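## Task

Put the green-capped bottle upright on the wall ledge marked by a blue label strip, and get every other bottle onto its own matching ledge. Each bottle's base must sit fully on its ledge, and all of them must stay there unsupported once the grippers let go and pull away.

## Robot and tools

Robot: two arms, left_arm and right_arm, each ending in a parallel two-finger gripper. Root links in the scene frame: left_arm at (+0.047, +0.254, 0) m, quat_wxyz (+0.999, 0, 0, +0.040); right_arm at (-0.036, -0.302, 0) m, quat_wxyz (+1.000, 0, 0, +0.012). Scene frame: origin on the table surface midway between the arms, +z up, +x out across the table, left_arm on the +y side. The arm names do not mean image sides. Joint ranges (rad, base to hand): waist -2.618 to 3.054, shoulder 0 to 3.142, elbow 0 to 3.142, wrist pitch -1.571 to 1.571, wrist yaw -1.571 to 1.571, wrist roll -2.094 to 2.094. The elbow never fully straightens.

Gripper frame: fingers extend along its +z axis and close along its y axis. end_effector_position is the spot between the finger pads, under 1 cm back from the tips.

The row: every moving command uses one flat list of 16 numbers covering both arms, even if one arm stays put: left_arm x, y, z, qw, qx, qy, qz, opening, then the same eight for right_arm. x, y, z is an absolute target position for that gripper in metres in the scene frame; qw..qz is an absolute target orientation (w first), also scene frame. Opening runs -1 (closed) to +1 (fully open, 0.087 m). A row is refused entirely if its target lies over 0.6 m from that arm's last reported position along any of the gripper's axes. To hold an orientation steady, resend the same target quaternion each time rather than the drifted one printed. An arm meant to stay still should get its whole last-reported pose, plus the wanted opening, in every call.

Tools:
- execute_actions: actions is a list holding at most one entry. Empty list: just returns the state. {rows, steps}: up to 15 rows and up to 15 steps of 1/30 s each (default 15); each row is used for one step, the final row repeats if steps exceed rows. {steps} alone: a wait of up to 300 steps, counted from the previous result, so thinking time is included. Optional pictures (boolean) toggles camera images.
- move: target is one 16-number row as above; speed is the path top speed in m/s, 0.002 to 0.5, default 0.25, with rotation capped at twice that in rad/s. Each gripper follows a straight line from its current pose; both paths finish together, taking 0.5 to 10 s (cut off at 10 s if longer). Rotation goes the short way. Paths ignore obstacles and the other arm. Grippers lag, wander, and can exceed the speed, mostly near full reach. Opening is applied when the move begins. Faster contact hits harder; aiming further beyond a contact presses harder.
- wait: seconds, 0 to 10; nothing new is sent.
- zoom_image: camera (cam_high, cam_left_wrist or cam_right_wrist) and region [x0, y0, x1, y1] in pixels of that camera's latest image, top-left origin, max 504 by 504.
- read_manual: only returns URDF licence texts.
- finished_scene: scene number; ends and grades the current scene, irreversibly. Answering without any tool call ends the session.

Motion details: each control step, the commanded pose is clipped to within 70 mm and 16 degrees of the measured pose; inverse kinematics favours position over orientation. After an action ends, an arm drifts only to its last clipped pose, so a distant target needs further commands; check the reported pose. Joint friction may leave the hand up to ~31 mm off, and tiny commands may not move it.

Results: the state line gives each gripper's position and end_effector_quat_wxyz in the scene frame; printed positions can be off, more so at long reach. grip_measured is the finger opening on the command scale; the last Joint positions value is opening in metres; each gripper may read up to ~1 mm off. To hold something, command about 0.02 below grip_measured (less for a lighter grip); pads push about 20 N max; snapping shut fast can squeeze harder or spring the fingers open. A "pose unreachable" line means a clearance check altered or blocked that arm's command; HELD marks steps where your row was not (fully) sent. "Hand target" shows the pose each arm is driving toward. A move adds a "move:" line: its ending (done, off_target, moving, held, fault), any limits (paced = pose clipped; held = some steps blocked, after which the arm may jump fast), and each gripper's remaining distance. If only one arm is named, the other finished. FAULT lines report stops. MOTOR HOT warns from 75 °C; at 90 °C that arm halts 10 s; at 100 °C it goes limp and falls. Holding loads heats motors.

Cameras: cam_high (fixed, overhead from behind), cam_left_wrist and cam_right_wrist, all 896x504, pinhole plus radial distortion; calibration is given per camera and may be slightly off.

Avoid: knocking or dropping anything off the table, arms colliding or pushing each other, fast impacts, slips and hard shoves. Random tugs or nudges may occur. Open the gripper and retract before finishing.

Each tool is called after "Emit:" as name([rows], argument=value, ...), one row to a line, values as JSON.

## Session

Emit:
execute_actions(actions=[])

Scene clock: 0.00 s of 7800.00 s.
left_arm: end_effector_position=(+0.4283, +0.2813, +0.3633) grip_measured=+0.989 end_effector_quat_wxyz=(+0.710, -0.027, +0.704, +0.022) | right_arm: end_effector_position=(+0.3496, -0.2935, +0.3555) grip_measured=+0.998 end_effector_quat_wxyz=(+0.705, -0.001, +0.709, +0.013)
Joint positions: left_arm=[-0.003  1.045  1.049  0.004  0.007 -0.008  0.087] | right_arm=[-0.004  1.056  1.037  0.013 -0.     0.016  0.087]
Joint velocities: left_arm=[-0.002 -0.012 -0.007  0.037 -0.037 -0.007 -0.   ] | right_arm=[ 0.012 -0.002 -0.007 -0.051 -0.037 -0.022 -0.001]
Hand target (left_arm): +0.428, +0.281, +0.363; +0.710, -0.027, +0.704, +0.022
Hand target (right_arm): +0.350, -0.293, +0.355; +0.705, -0.001, +0.709, +0.013

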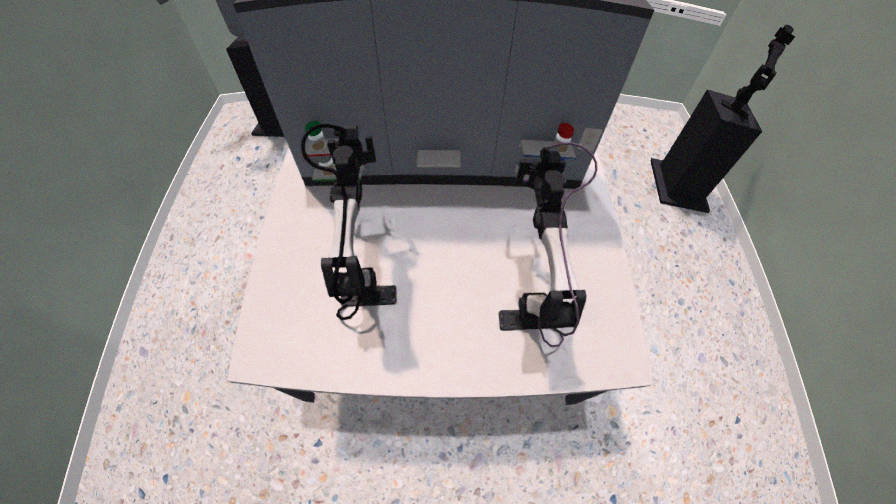

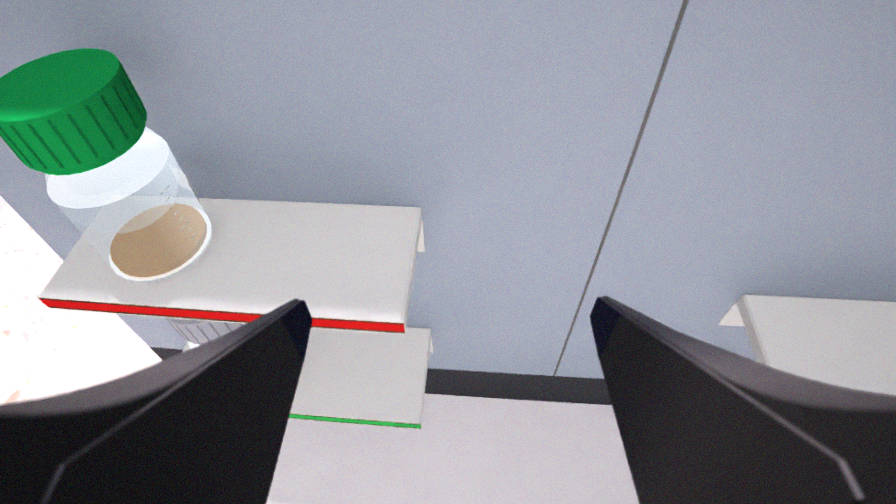

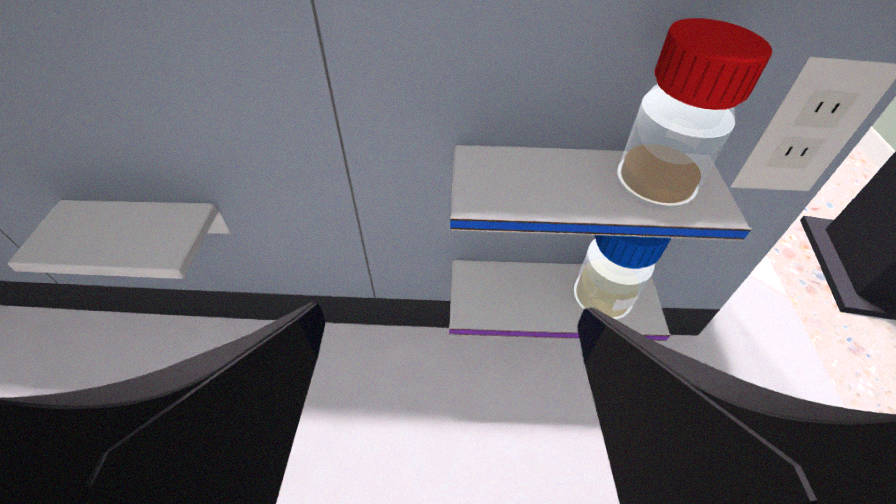

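Emit:
move(target=[0.40,0.46,0.31,0.707,0,0.707,0,1,0.25,-0.3,0.3,0.707,0,0.707,0,1])

Scene clock: 3.20 s of 7800.00 s.
left_arm: end_effector_position=(+0.3996, +0.4581, +0.3144) grip_measured=+0.989 end_effector_quat_wxyz=(+0.709, +0.001, +0.706, +0.007) | right_arm: end_effector_position=(+0.2531, -0.2972, +0.3120) grip_measured=+0.998 end_effector_quat_wxyz=(+0.715, +0.000, +0.699, +0.008)
Joint positions: left_arm=[0.774 1.274 0.99  0.291 0.845 0.006 0.087] | right_arm=[-0.004  0.595  0.705 -0.086  0.009  0.011  0.087]
Joint velocities: left_arm=[-0.007  0.007  0.007  0.022  0.051  0.066 -0.   ] | right_arm=[ 0.017 -0.007  0.002 -0.007 -0.007 -0.022 -0.   ]
Hand target (left_arm): +0.401, +0.460, +0.310; +0.706, +0.002, +0.708, +0.002
Hand target (right_arm): +0.250, -0.300, +0.301; +0.707, -0.000, +0.707, +0.000
Off the commanded pose (left_arm): 0.005 m, 1 deg.
Off the commanded pose (right_arm): 0.013 m, 2 deg.
move: off_target (right_arm)
camera_calibration (this result's frames):
cam_left_wrist: T_world_to_cam=[[-0.012765, -0.999797, -0.0156131, 0.4665], [-0.758944, 0.0198538, -0.650853, 0.519247], [0.65103, 0.00354133, -0.759043, 0.117074], [0, 0, 0, 1]] pos_world=[0.323816, 0.455681, 0.434101]
cam_right_wrist: T_world_to_cam=[[0.0280768, -0.999605, -0.000943463, -0.30322], [-0.735904, -0.0200312, -0.676789, 0.415943], [0.676503, 0.0196964, -0.736176, 0.208151], [0, 0, 0, 1]] pos_world=[0.173793, -0.298868, 0.434456]

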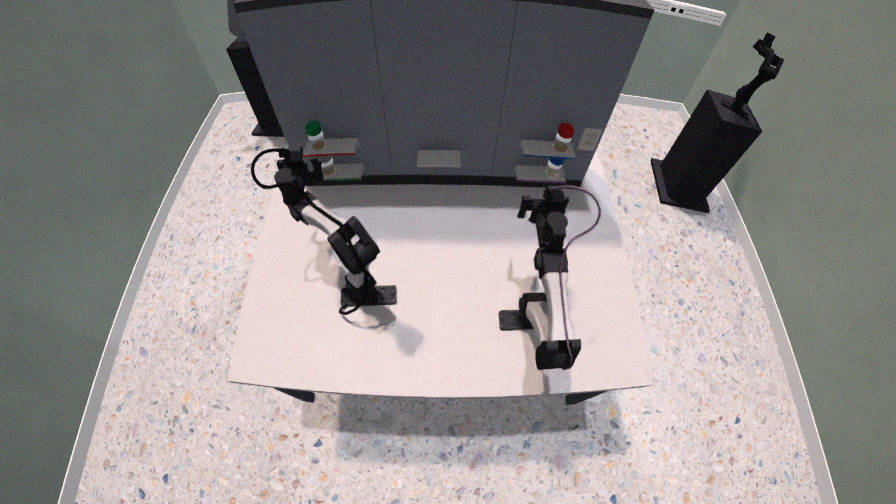

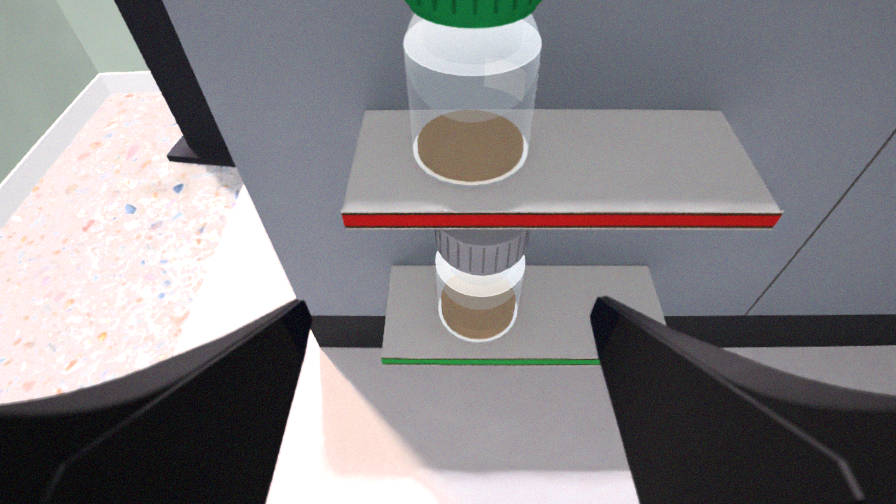

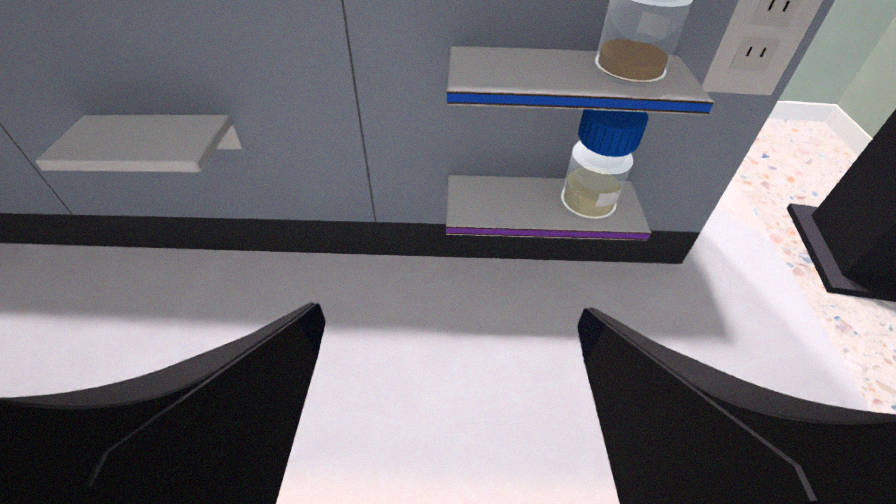

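Emit:
execute_actions(actions=[])

Emit:
move(target=[0.46,0.448,0.315,0.72,0,0.694,0,1,0.253,-0.297,0.312,0.707,0,0.707,0,1])

Scene clock: 6.40 s of 7800.00 s.
left_arm: end_effector_position=(+0.3996, +0.4579, +0.3147) grip_measured=+0.989 end_effector_quat_wxyz=(+0.709, +0.002, +0.705, +0.007) | right_arm: end_effector_position=(+0.2531, -0.2972, +0.3119) grip_measured=+0.998 end_effector_quat_wxyz=(+0.715, +0.000, +0.699, +0.008)
Joint positions: left_arm=[0.774 1.274 0.99  0.292 0.847 0.006 0.087] | right_arm=[-0.004  0.595  0.705 -0.087  0.009  0.011  0.087]
Joint velocities: left_arm=[-0.002 -0.002 -0.027  0.081  0.051 -0.051  0.001] | right_arm=[-0.007 -0.002 -0.002  0.037 -0.022 -0.022 -0.001]
Hand target (left_arm): +0.401, +0.460, +0.310; +0.706, +0.002, +0.708, +0.002
Hand target (right_arm): +0.250, -0.300, +0.301; +0.707, -0.000, +0.707, +0.000
Off the commanded pose (left_arm): 0.005 m, 1 deg.
Off the commanded pose (right_arm): 0.013 m, 2 deg.
Steps of this call (steps 1 to 90: nothing new was sent; then 0.20 s passed at rest). Readings (end_effector_position):
1: left_arm (+0.3996, +0.4581, +0.3145) | right_arm (+0.2531, -0.2972, +0.3120)
2: left_arm (+0.3996, +0.4580, +0.3145) | right_arm (+0.2531, -0.2972, +0.3120)
4: left_arm (+0.3996, +0.4580, +0.3146) | right_arm (+0.2531, -0.2972, +0.3120)
8: left_arm (+0.3996, +0.4579, +0.3147) | right_arm (+0.2531, -0.2972, +0.3120)
90: the state above
camera_calibration (this result's frames):
cam_left_wrist: T_world_to_cam=[[-0.0146558, -0.999752, -0.0167856, 0.46732], [-0.758258, 0.0220555, -0.651581, 0.518421], [0.65179, 0.00317837, -0.758393, 0.116924], [0, 0, 0, 1]] pos_world=[0.323736, 0.455399, 0.434312]
cam_right_wrist: T_world_to_cam=[[0.0280679, -0.999606, -0.000565562, -0.303351], [-0.73616, -0.0202878, -0.676503, 0.415768], [0.676225, 0.0194043, -0.736439, 0.208156], [0, 0, 0, 1]] pos_world=[0.173826, -0.298836, 0.434391]

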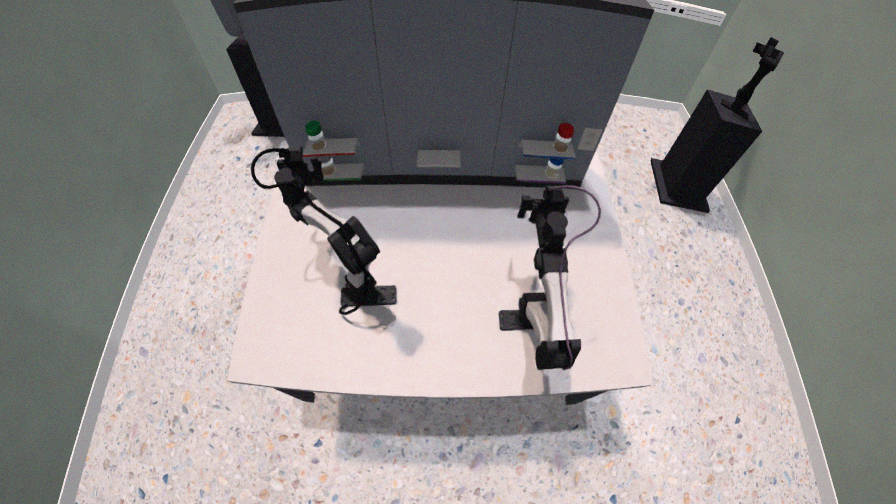

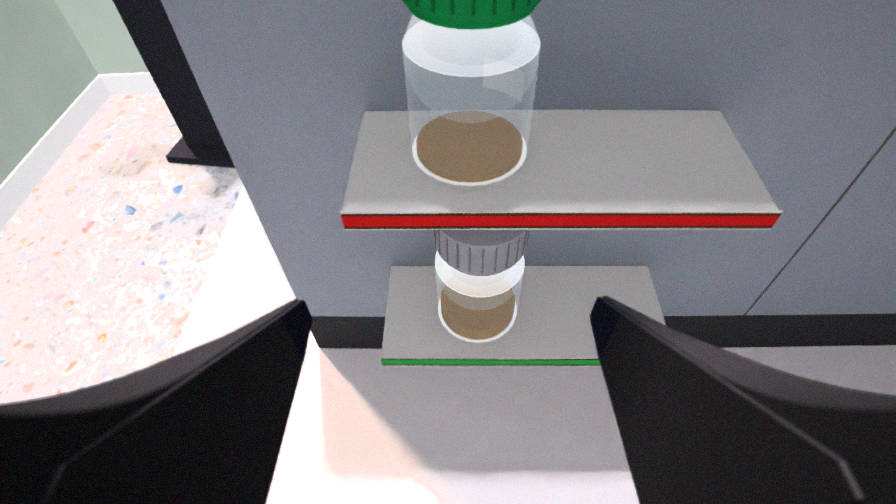

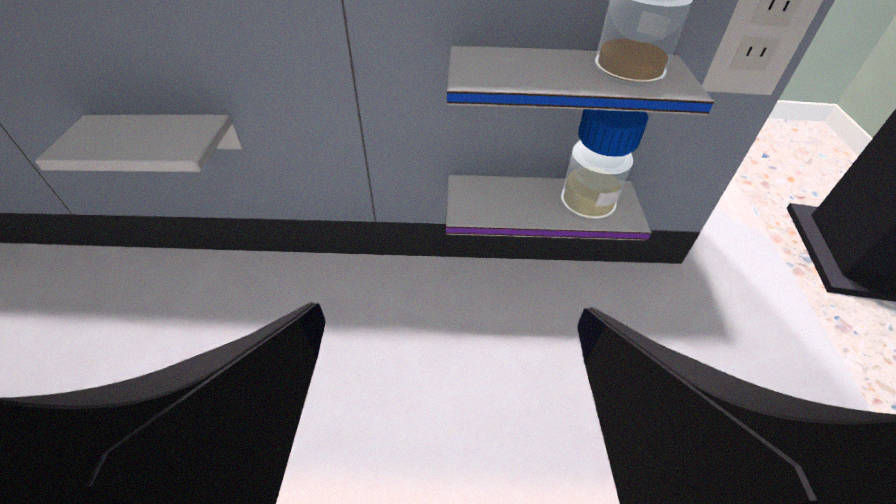

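Scene clock: 7.37 s of 7800.00 s.
left_arm: end_effector_position=(+0.4544, +0.4451, +0.3138) grip_measured=+0.989 end_effector_quat_wxyz=(+0.720, +0.004, +0.694, -0.000) | right_arm: end_effector_position=(+0.2525, -0.2977, +0.3078) grip_measured=+0.998 end_effector_quat_wxyz=(+0.709, +0.004, +0.705, +0.004)
Joint positions: left_arm=[ 0.616  1.401  1.049  0.398  0.701 -0.025  0.087] | right_arm=[ 0.008  0.595  0.705 -0.103  0.032  0.011  0.087]
Joint velocities: left_arm=[ 0.002 -0.007 -0.012 -0.066 -0.007 -0.007 -0.   ] | right_arm=[ 0.002  0.002 -0.007 -0.022 -0.081  0.007 -0.001]
Hand target (left_arm): +0.460, +0.448, +0.315; +0.720, -0.000, +0.694, -0.000
Hand target (right_arm): +0.253, -0.297, +0.312; +0.707, -0.000, +0.707, +0.000
Off the commanded pose (left_arm): 0.006 m, 0 deg.
Off the commanded pose (right_arm): 0.004 m, 1 deg.
move: done
camera_calibration (this result's frames):
cam_left_wrist: T_world_to_cam=[[-0.0267322, -0.999588, -0.0104294, 0.458768], [-0.737701, 0.026767, -0.674597, 0.555459], [0.674598, -0.0103396, -0.738112, 0.0698818], [0, 0, 0, 1]] pos_world=[0.374884, 0.444434, 0.431076]
cam_right_wrist: T_world_to_cam=[[0.0173793, -0.999849, -0.000853954, -0.301132], [-0.747334, -0.0124227, -0.664333, 0.413924], [0.664222, 0.0121838, -0.747436, 0.209846], [0, 0, 0, 1]] pos_world=[0.175188, -0.298501, 0.431572]

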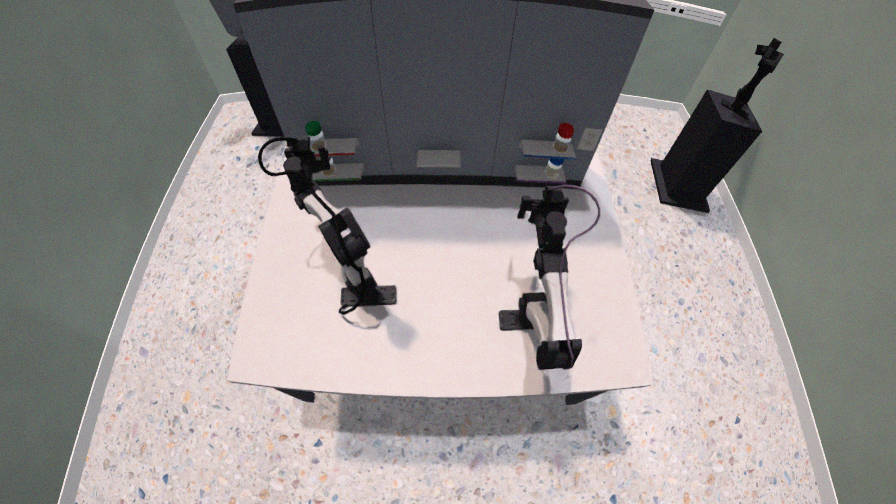

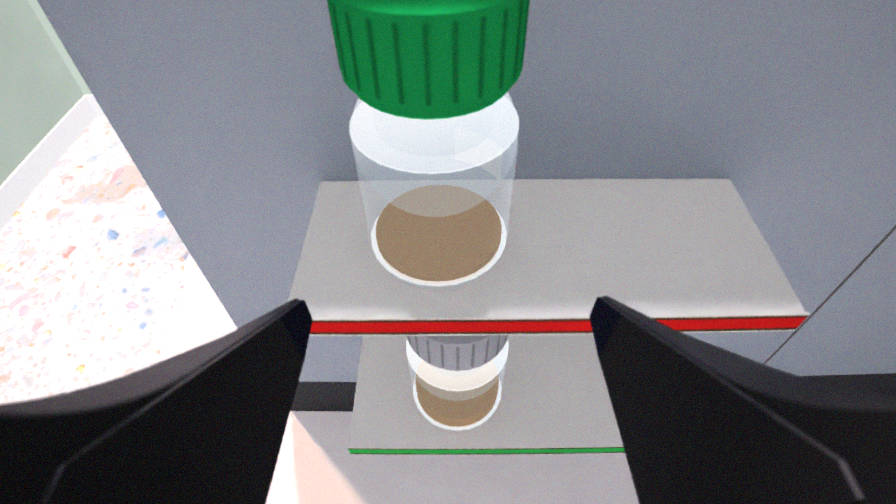

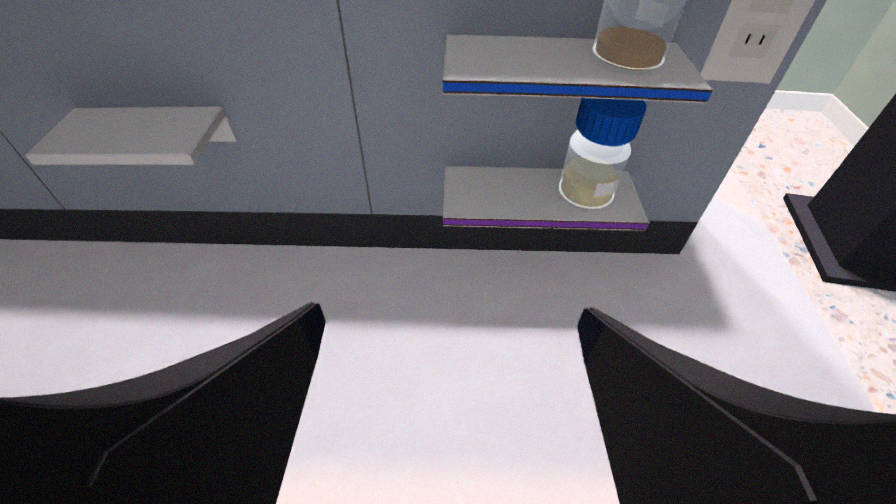

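Emit:
move(target=[0.548,0.454,0.308,0.72,0,0.694,0,1,0.253,-0.297,0.312,0.707,0,0.707,0,1], speed=0.1)

Scene clock: 9.63 s of 7800.00 s.
left_arm: end_effector_position=(+0.5422, +0.4518, +0.3105) grip_measured=+0.989 end_effector_quat_wxyz=(+0.722, +0.002, +0.692, -0.001) | right_arm: end_effector_position=(+0.2525, -0.2977, +0.3078) grip_measured=+0.998 end_effector_quat_wxyz=(+0.709, +0.004, +0.705, +0.004)
Joint positions: left_arm=[ 0.48   1.689  1.311  0.429  0.564 -0.025  0.087] | right_arm=[ 0.008  0.595  0.705 -0.103  0.032  0.011  0.087]
Joint velocities: left_arm=[-0.007  0.007 -0.022 -0.007 -0.037  0.022  0.   ] | right_arm=[ 0.002 -0.002 -0.007  0.051 -0.007  0.007 -0.001]
Hand target (left_arm): +0.548, +0.454, +0.308; +0.720, -0.000, +0.694, -0.000
Hand target (right_arm): +0.253, -0.297, +0.312; +0.707, -0.000, +0.707, +0.000
Off the commanded pose (left_arm): 0.007 m, 0 deg.
Off the commanded pose (right_arm): 0.004 m, 1 deg.
move: done
camera_calibration (this result's frames):
cam_left_wrist: T_world_to_cam=[[-0.0260877, -0.999636, -0.00685613, 0.466387], [-0.733196, 0.0237955, -0.679601, 0.618247], [0.679517, -0.0127024, -0.73355, 0.00529068], [0, 0, 0, 1]] pos_world=[0.461868, 0.451573, 0.42724]
cam_right_wrist: T_world_to_cam=[[0.0169979, -0.999855, -0.000856316, -0.301104], [-0.747338, -0.0121361, -0.664333, 0.414009], [0.664226, 0.0119322, -0.747436, 0.209771], [0, 0, 0, 1]] pos_world=[0.175188, -0.298539, 0.431572]

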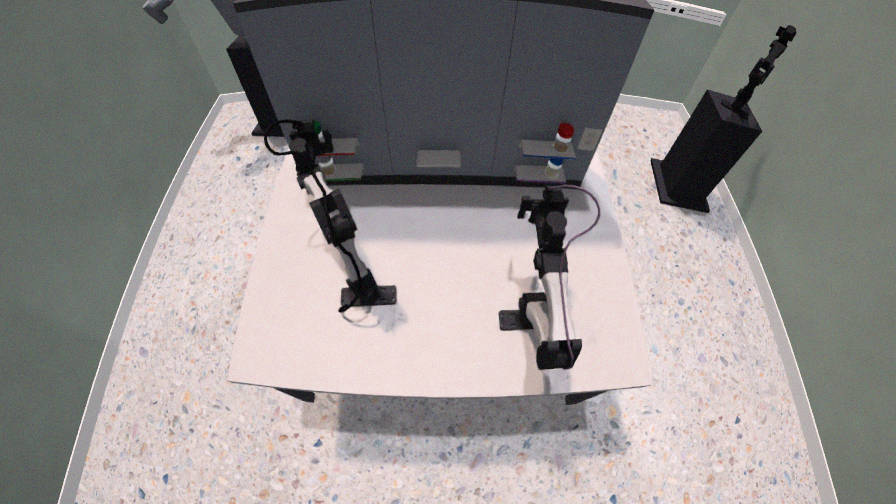

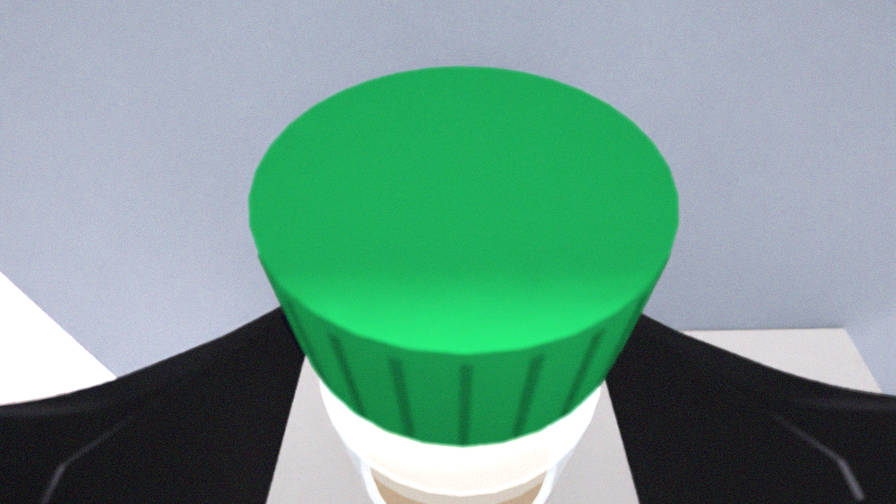

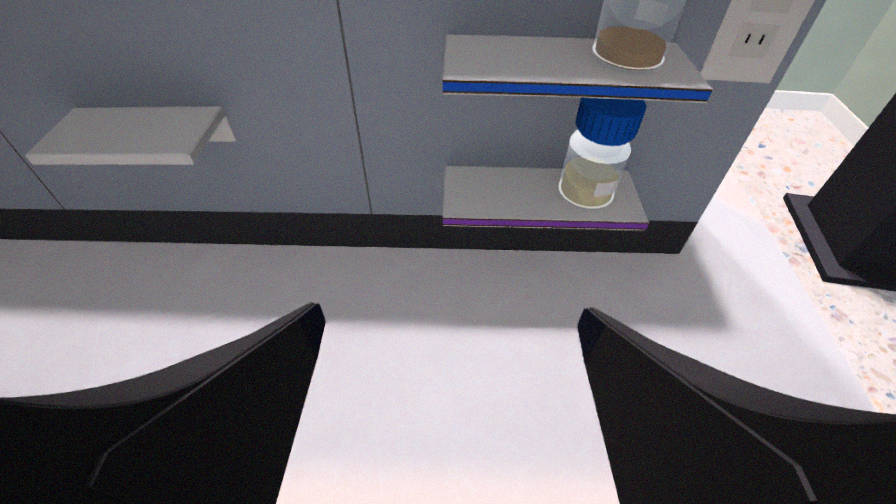

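Emit:
execute_actions([
  {"rows":[[0.545,0.452,0.303,0.72,0,0.694,0,0.7,0.253,-0.297,0.312,0.707,0,0.707,0,1],[0.545,0.452,0.303,0.72,0,0.694,0,0.7,0.253,-0.297,0.312,0.707,0,0.707,0,1],[0.545,0.452,0.303,0.72,0,0.694,0,0.55,0.253,-0.297,0.312,0.707,0,0.707,0,1],[0.545,0.452,0.303,0.72,0,0.694,0,0.55,0.253,-0.297,0.312,0.707,0,0.707,0,1],[0.545,0.452,0.303,0.72,0,0.694,0,0.42,0.253,-0.297,0.312,0.707,0,0.707,0,1],[0.545,0.452,0.303,0.72,0,0.694,0,0.42,0.253,-0.297,0.312,0.707,0,0.707,0,1],[0.545,0.452,0.303,0.72,0,0.694,0,0.34,0.253,-0.297,0.312,0.707,0,0.707,0,1],[0.545,0.452,0.303,0.72,0,0.694,0,0.34,0.253,-0.297,0.312,0.707,0,0.707,0,1],[0.545,0.452,0.303,0.72,0,0.694,0,0.28,0.253,-0.297,0.312,0.707,0,0.707,0,1],[0.545,0.452,0.303,0.72,0,0.694,0,0.28,0.253,-0.297,0.312,0.707,0,0.707,0,1],[0.545,0.452,0.303,0.72,0,0.694,0,0.23,0.253,-0.297,0.312,0.707,0,0.707,0,1],[0.545,0.452,0.303,0.72,0,0.694,0,0.2,0.253,-0.297,0.312,0.707,0,0.707,0,1]],"steps":15},
])

Scene clock: 12.70 s of 7800.00 s.
left_arm: end_effector_position=(+0.5426, +0.4518, +0.3132) grip_measured=+0.212 end_effector_quat_wxyz=(+0.726, +0.005, +0.688, +0.001) | right_arm: end_effector_position=(+0.2524, -0.2977, +0.3077) grip_measured=+0.998 end_effector_quat_wxyz=(+0.709, +0.004, +0.705, +0.004)
Joint positions: left_arm=[ 0.479  1.689  1.311  0.441  0.563 -0.025  0.053] | right_arm=[ 0.008  0.595  0.705 -0.103  0.032  0.011  0.087]
Joint velocities: left_arm=[-0.017  0.007  0.017 -0.051 -0.007 -0.007 -0.   ] | right_arm=[ 0.002 -0.007  0.012 -0.051  0.007 -0.037  0.001]
Hand target (left_arm): +0.545, +0.452, +0.303; +0.720, -0.000, +0.694, +0.000
Hand target (right_arm): +0.253, -0.297, +0.312; +0.707, -0.000, +0.707, +0.000
Off the commanded pose (left_arm): 0.011 m, 1 deg.
Off the commanded pose (right_arm): 0.004 m, 1 deg.
Steps of this call (steps 1 to 77: nothing new was sent; steps 78 to 92: all 15 steps of this action). Readings (end_effector_position):
78: left_arm (+0.5422, +0.4521, +0.3108) | right_arm (+0.2524, -0.2977, +0.3077)
79: left_arm (+0.5423, +0.4521, +0.3113) | right_arm (+0.2524, -0.2977, +0.3077)
81: left_arm (+0.5424, +0.4522, +0.3123) | right_arm (+0.2524, -0.2977, +0.3077)
85: left_arm (+0.5425, +0.4522, +0.3131) | right_arm (+0.2524, -0.2977, +0.3077)
92: the state above
camera_calibration (this result's frames):
cam_left_wrist: T_world_to_cam=[[-0.0256023, -0.99958, -0.0135438, 0.468235], [-0.726112, 0.0279065, -0.68701, 0.617059], [0.6871, -0.00775477, -0.726521, -0.00156124], [0, 0, 0, 1]] pos_world=[0.461115, 0.450806, 0.429133]
cam_right_wrist: T_world_to_cam=[[0.0169976, -0.999855, -0.000850849, -0.301106], [-0.747592, -0.012144, -0.664048, 0.413908], [0.663941, 0.0119233, -0.74769, 0.209857], [0, 0, 0, 1]] pos_world=[0.17522, -0.298538, 0.431507]

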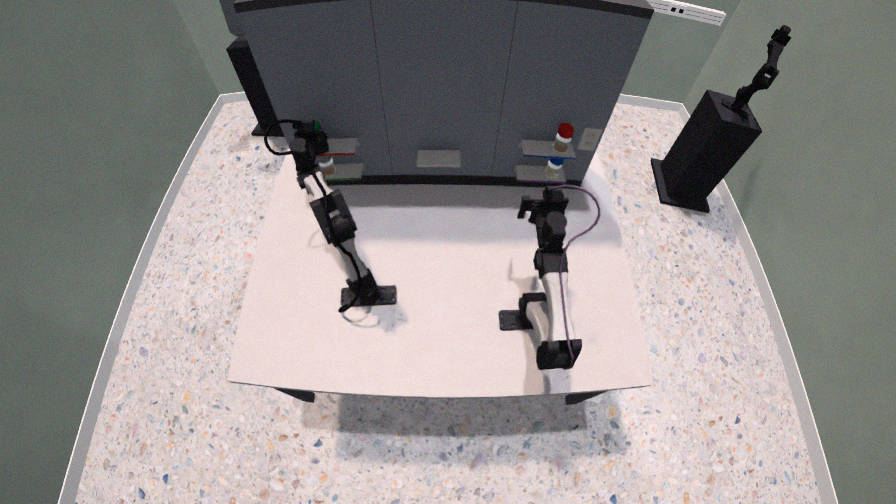

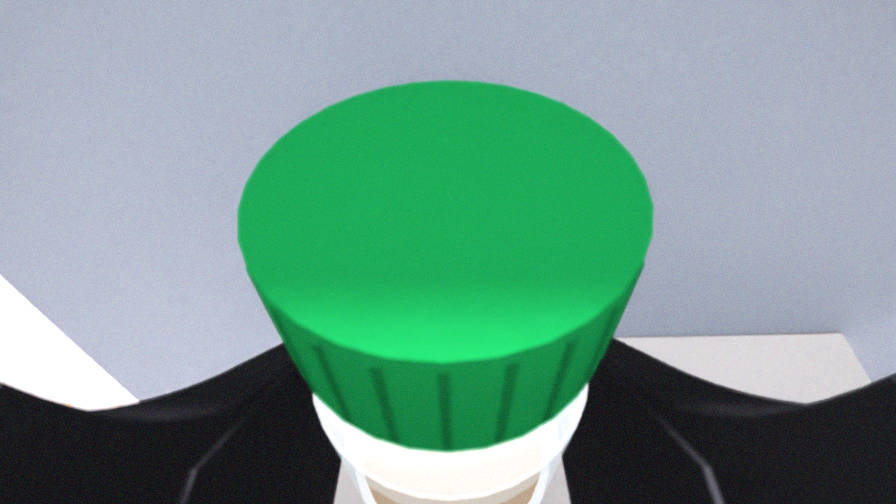

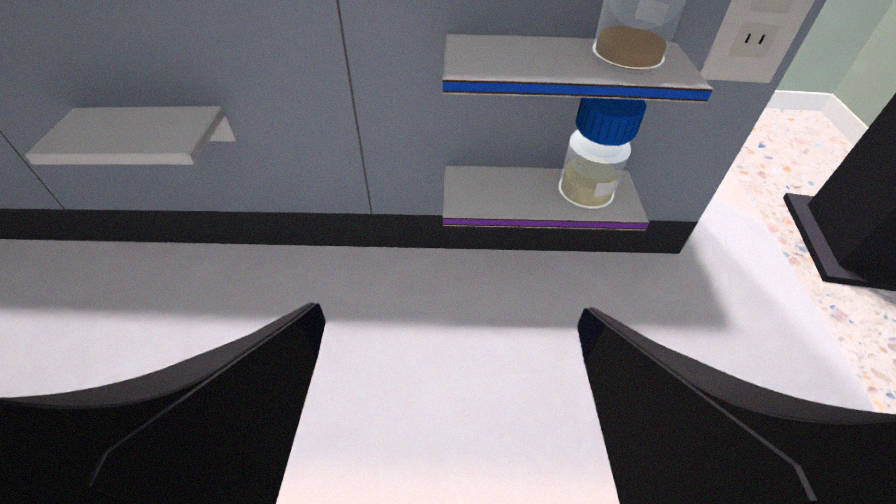

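Emit:
move(target=[0.54,0.452,0.288,0.72,0,0.694,0,0.6,0.253,-0.297,0.312,0.707,0,0.707,0,1], speed=0.05)

Emit:
execute_actions([
  {"rows":[[0.54,0.452,0.288,0.72,0,0.694,0,0.45,0.253,-0.297,0.312,0.707,0,0.707,0,1],[0.54,0.452,0.288,0.72,0,0.694,0,0.45,0.253,-0.297,0.312,0.707,0,0.707,0,1],[0.54,0.452,0.288,0.72,0,0.694,0,0.36,0.253,-0.297,0.312,0.707,0,0.707,0,1],[0.54,0.452,0.288,0.72,0,0.694,0,0.36,0.253,-0.297,0.312,0.707,0,0.707,0,1],[0.54,0.452,0.288,0.72,0,0.694,0,0.29,0.253,-0.297,0.312,0.707,0,0.707,0,1],[0.54,0.452,0.288,0.72,0,0.694,0,0.29,0.253,-0.297,0.312,0.707,0,0.707,0,1],[0.54,0.452,0.288,0.72,0,0.694,0,0.24,0.253,-0.297,0.312,0.707,0,0.707,0,1],[0.54,0.452,0.288,0.72,0,0.694,0,0.24,0.253,-0.297,0.312,0.707,0,0.707,0,1],[0.54,0.452,0.288,0.72,0,0.694,0,0.18,0.253,-0.297,0.312,0.707,0,0.707,0,1]],"steps":15},
])

Scene clock: 16.07 s of 7800.00 s.
left_arm: end_effector_position=(+0.5411, +0.4509, +0.3024) grip_measured=+0.600 end_effector_quat_wxyz=(+0.728, +0.006, +0.686, +0.002) | right_arm: end_effector_position=(+0.2524, -0.2977, +0.3077) grip_measured=+0.998 end_effector_quat_wxyz=(+0.709, +0.004, +0.705, +0.004)
Joint positions: left_arm=[ 0.479  1.689  1.262  0.497  0.563 -0.025  0.07 ] | right_arm=[ 0.008  0.595  0.705 -0.103  0.032  0.011  0.087]
Joint velocities: left_arm=[ 0.002 -0.002  0.002 -0.022  0.037 -0.022 -0.001] | right_arm=[ 0.002 -0.017 -0.007 -0.022 -0.051 -0.022 -0.   ]
Hand target (left_arm): +0.540, +0.452, +0.288; +0.720, -0.000, +0.694, -0.000
Hand target (right_arm): +0.253, -0.297, +0.312; +0.707, -0.000, +0.707, +0.000
Off the commanded pose (left_arm): 0.015 m, 1 deg.
Off the commanded pose (right_arm): 0.004 m, 1 deg.
move: off_target (left_arm)
camera_calibration (this result's frames):
cam_left_wrist: T_world_to_cam=[[-0.0255124, -0.999524, -0.0173317, 0.468143], [-0.7221, 0.0304153, -0.69112, 0.606471], [0.691318, -0.00511691, -0.722532, -0.0130218], [0, 0, 0, 1]] pos_world=[0.458878, 0.449408, 0.417849]
cam_right_wrist: T_world_to_cam=[[0.0169976, -0.999855, -0.000850849, -0.301106], [-0.747592, -0.012144, -0.664048, 0.413908], [0.663941, 0.0119233, -0.74769, 0.209857], [0, 0, 0, 1]] pos_world=[0.17522, -0.298538, 0.431507]

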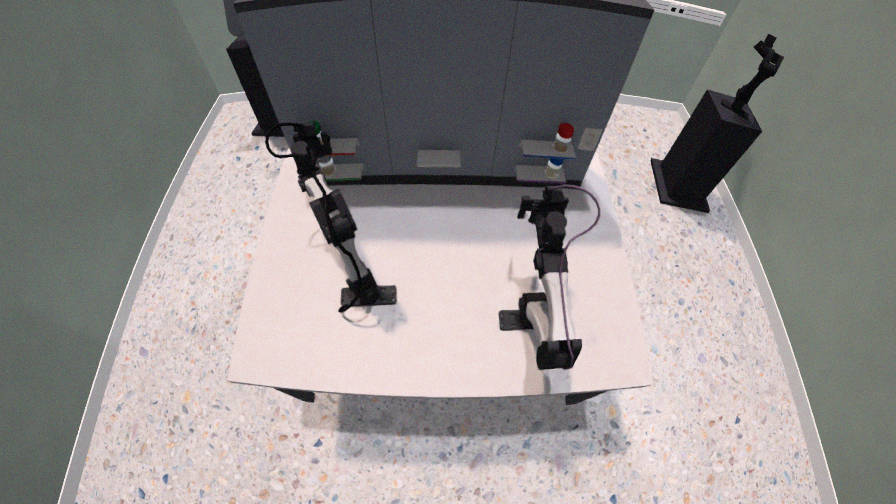

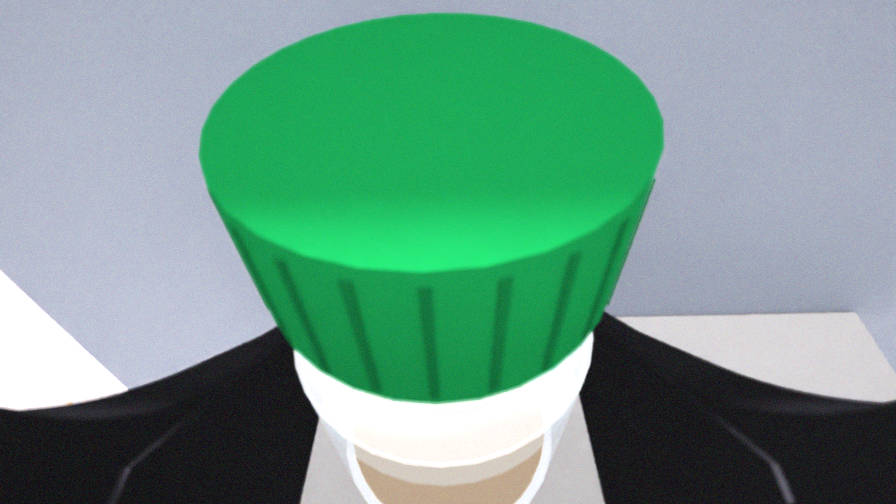

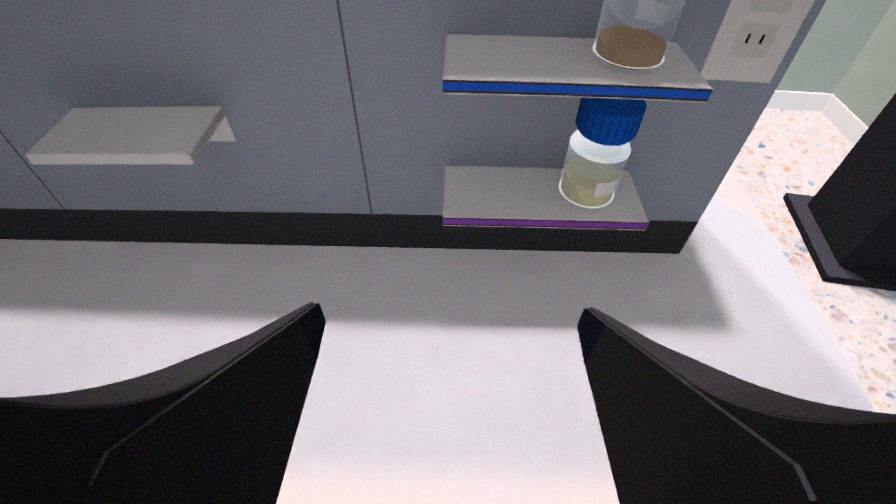

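Scene clock: 16.57 s of 7800.00 s.
left_arm: end_effector_position=(+0.5412, +0.4513, +0.3037) grip_measured=+0.215 end_effector_quat_wxyz=(+0.729, +0.006, +0.684, +0.004) | right_arm: end_effector_position=(+0.2524, -0.2977, +0.3077) grip_measured=+0.998 end_effector_quat_wxyz=(+0.709, +0.004, +0.705, +0.004)
Joint positions: left_arm=[ 0.479  1.689  1.262  0.503  0.561 -0.025  0.053] | right_arm=[ 0.008  0.595  0.705 -0.103  0.032  0.011  0.087]
Joint velocities: left_arm=[-0.027  0.007  0.012  0.007 -0.007 -0.081 -0.   ] | right_arm=[-0.012  0.007 -0.012 -0.037 -0.022 -0.007 -0.001]
Hand target (left_arm): +0.540, +0.452, +0.288; +0.720, -0.000, +0.694, -0.000
Hand target (right_arm): +0.253, -0.297, +0.312; +0.707, -0.000, +0.707, +0.000
Off the commanded pose (left_arm): 0.016 m, 2 deg.
Off the commanded pose (right_arm): 0.004 m, 1 deg.
Steps of this call (steps 1 to 15: all 15 steps of this action). Readings (end_effector_position):
1: left_arm (+0.5411, +0.4509, +0.3028) | right_arm (+0.2524, -0.2977, +0.3077)
2: left_arm (+0.5411, +0.4509, +0.3030) | right_arm (+0.2524, -0.2977, +0.3077)
4: left_arm (+0.5412, +0.4509, +0.3034) | right_arm (+0.2524, -0.2977, +0.3077)
8: left_arm (+0.5412, +0.4511, +0.3037) | right_arm (+0.2524, -0.2977, +0.3077)
15: the state above
camera_calibration (this result's frames):
cam_left_wrist: T_world_to_cam=[[-0.0235181, -0.999516, -0.0203683, 0.468419], [-0.718746, 0.031066, -0.694578, 0.606387], [0.694874, -0.00169552, -0.719129, -0.0166725], [0, 0, 0, 1]] pos_world=[0.458441, 0.449326, 0.418735]
cam_right_wrist: T_world_to_cam=[[0.0169976, -0.999855, -0.000850849, -0.301106], [-0.747592, -0.012144, -0.664048, 0.413908], [0.663941, 0.0119233, -0.74769, 0.209857], [0, 0, 0, 1]] pos_world=[0.17522, -0.298538, 0.431507]

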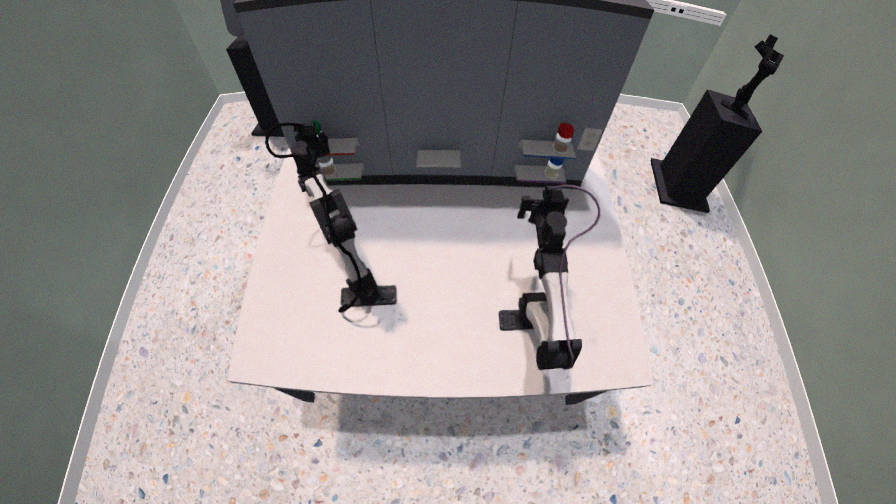

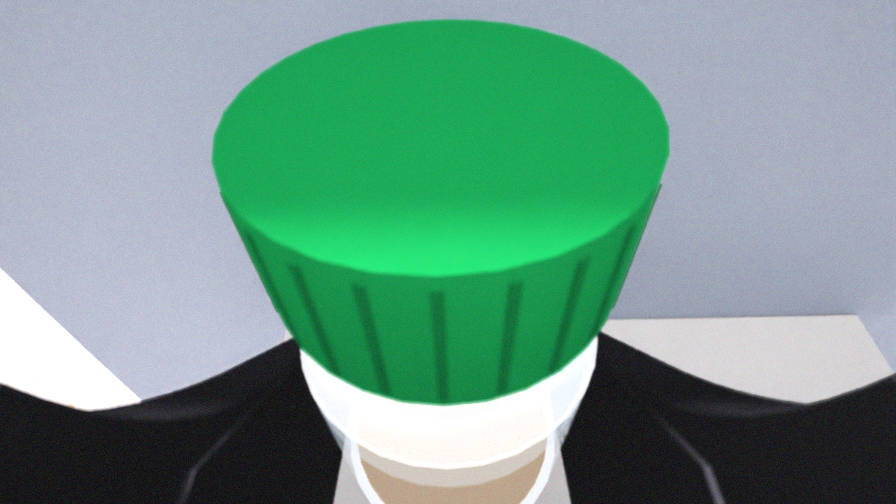

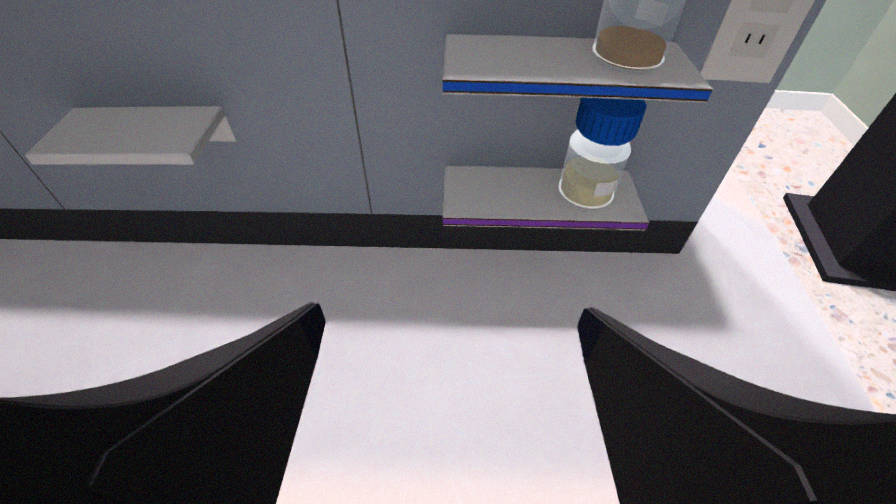

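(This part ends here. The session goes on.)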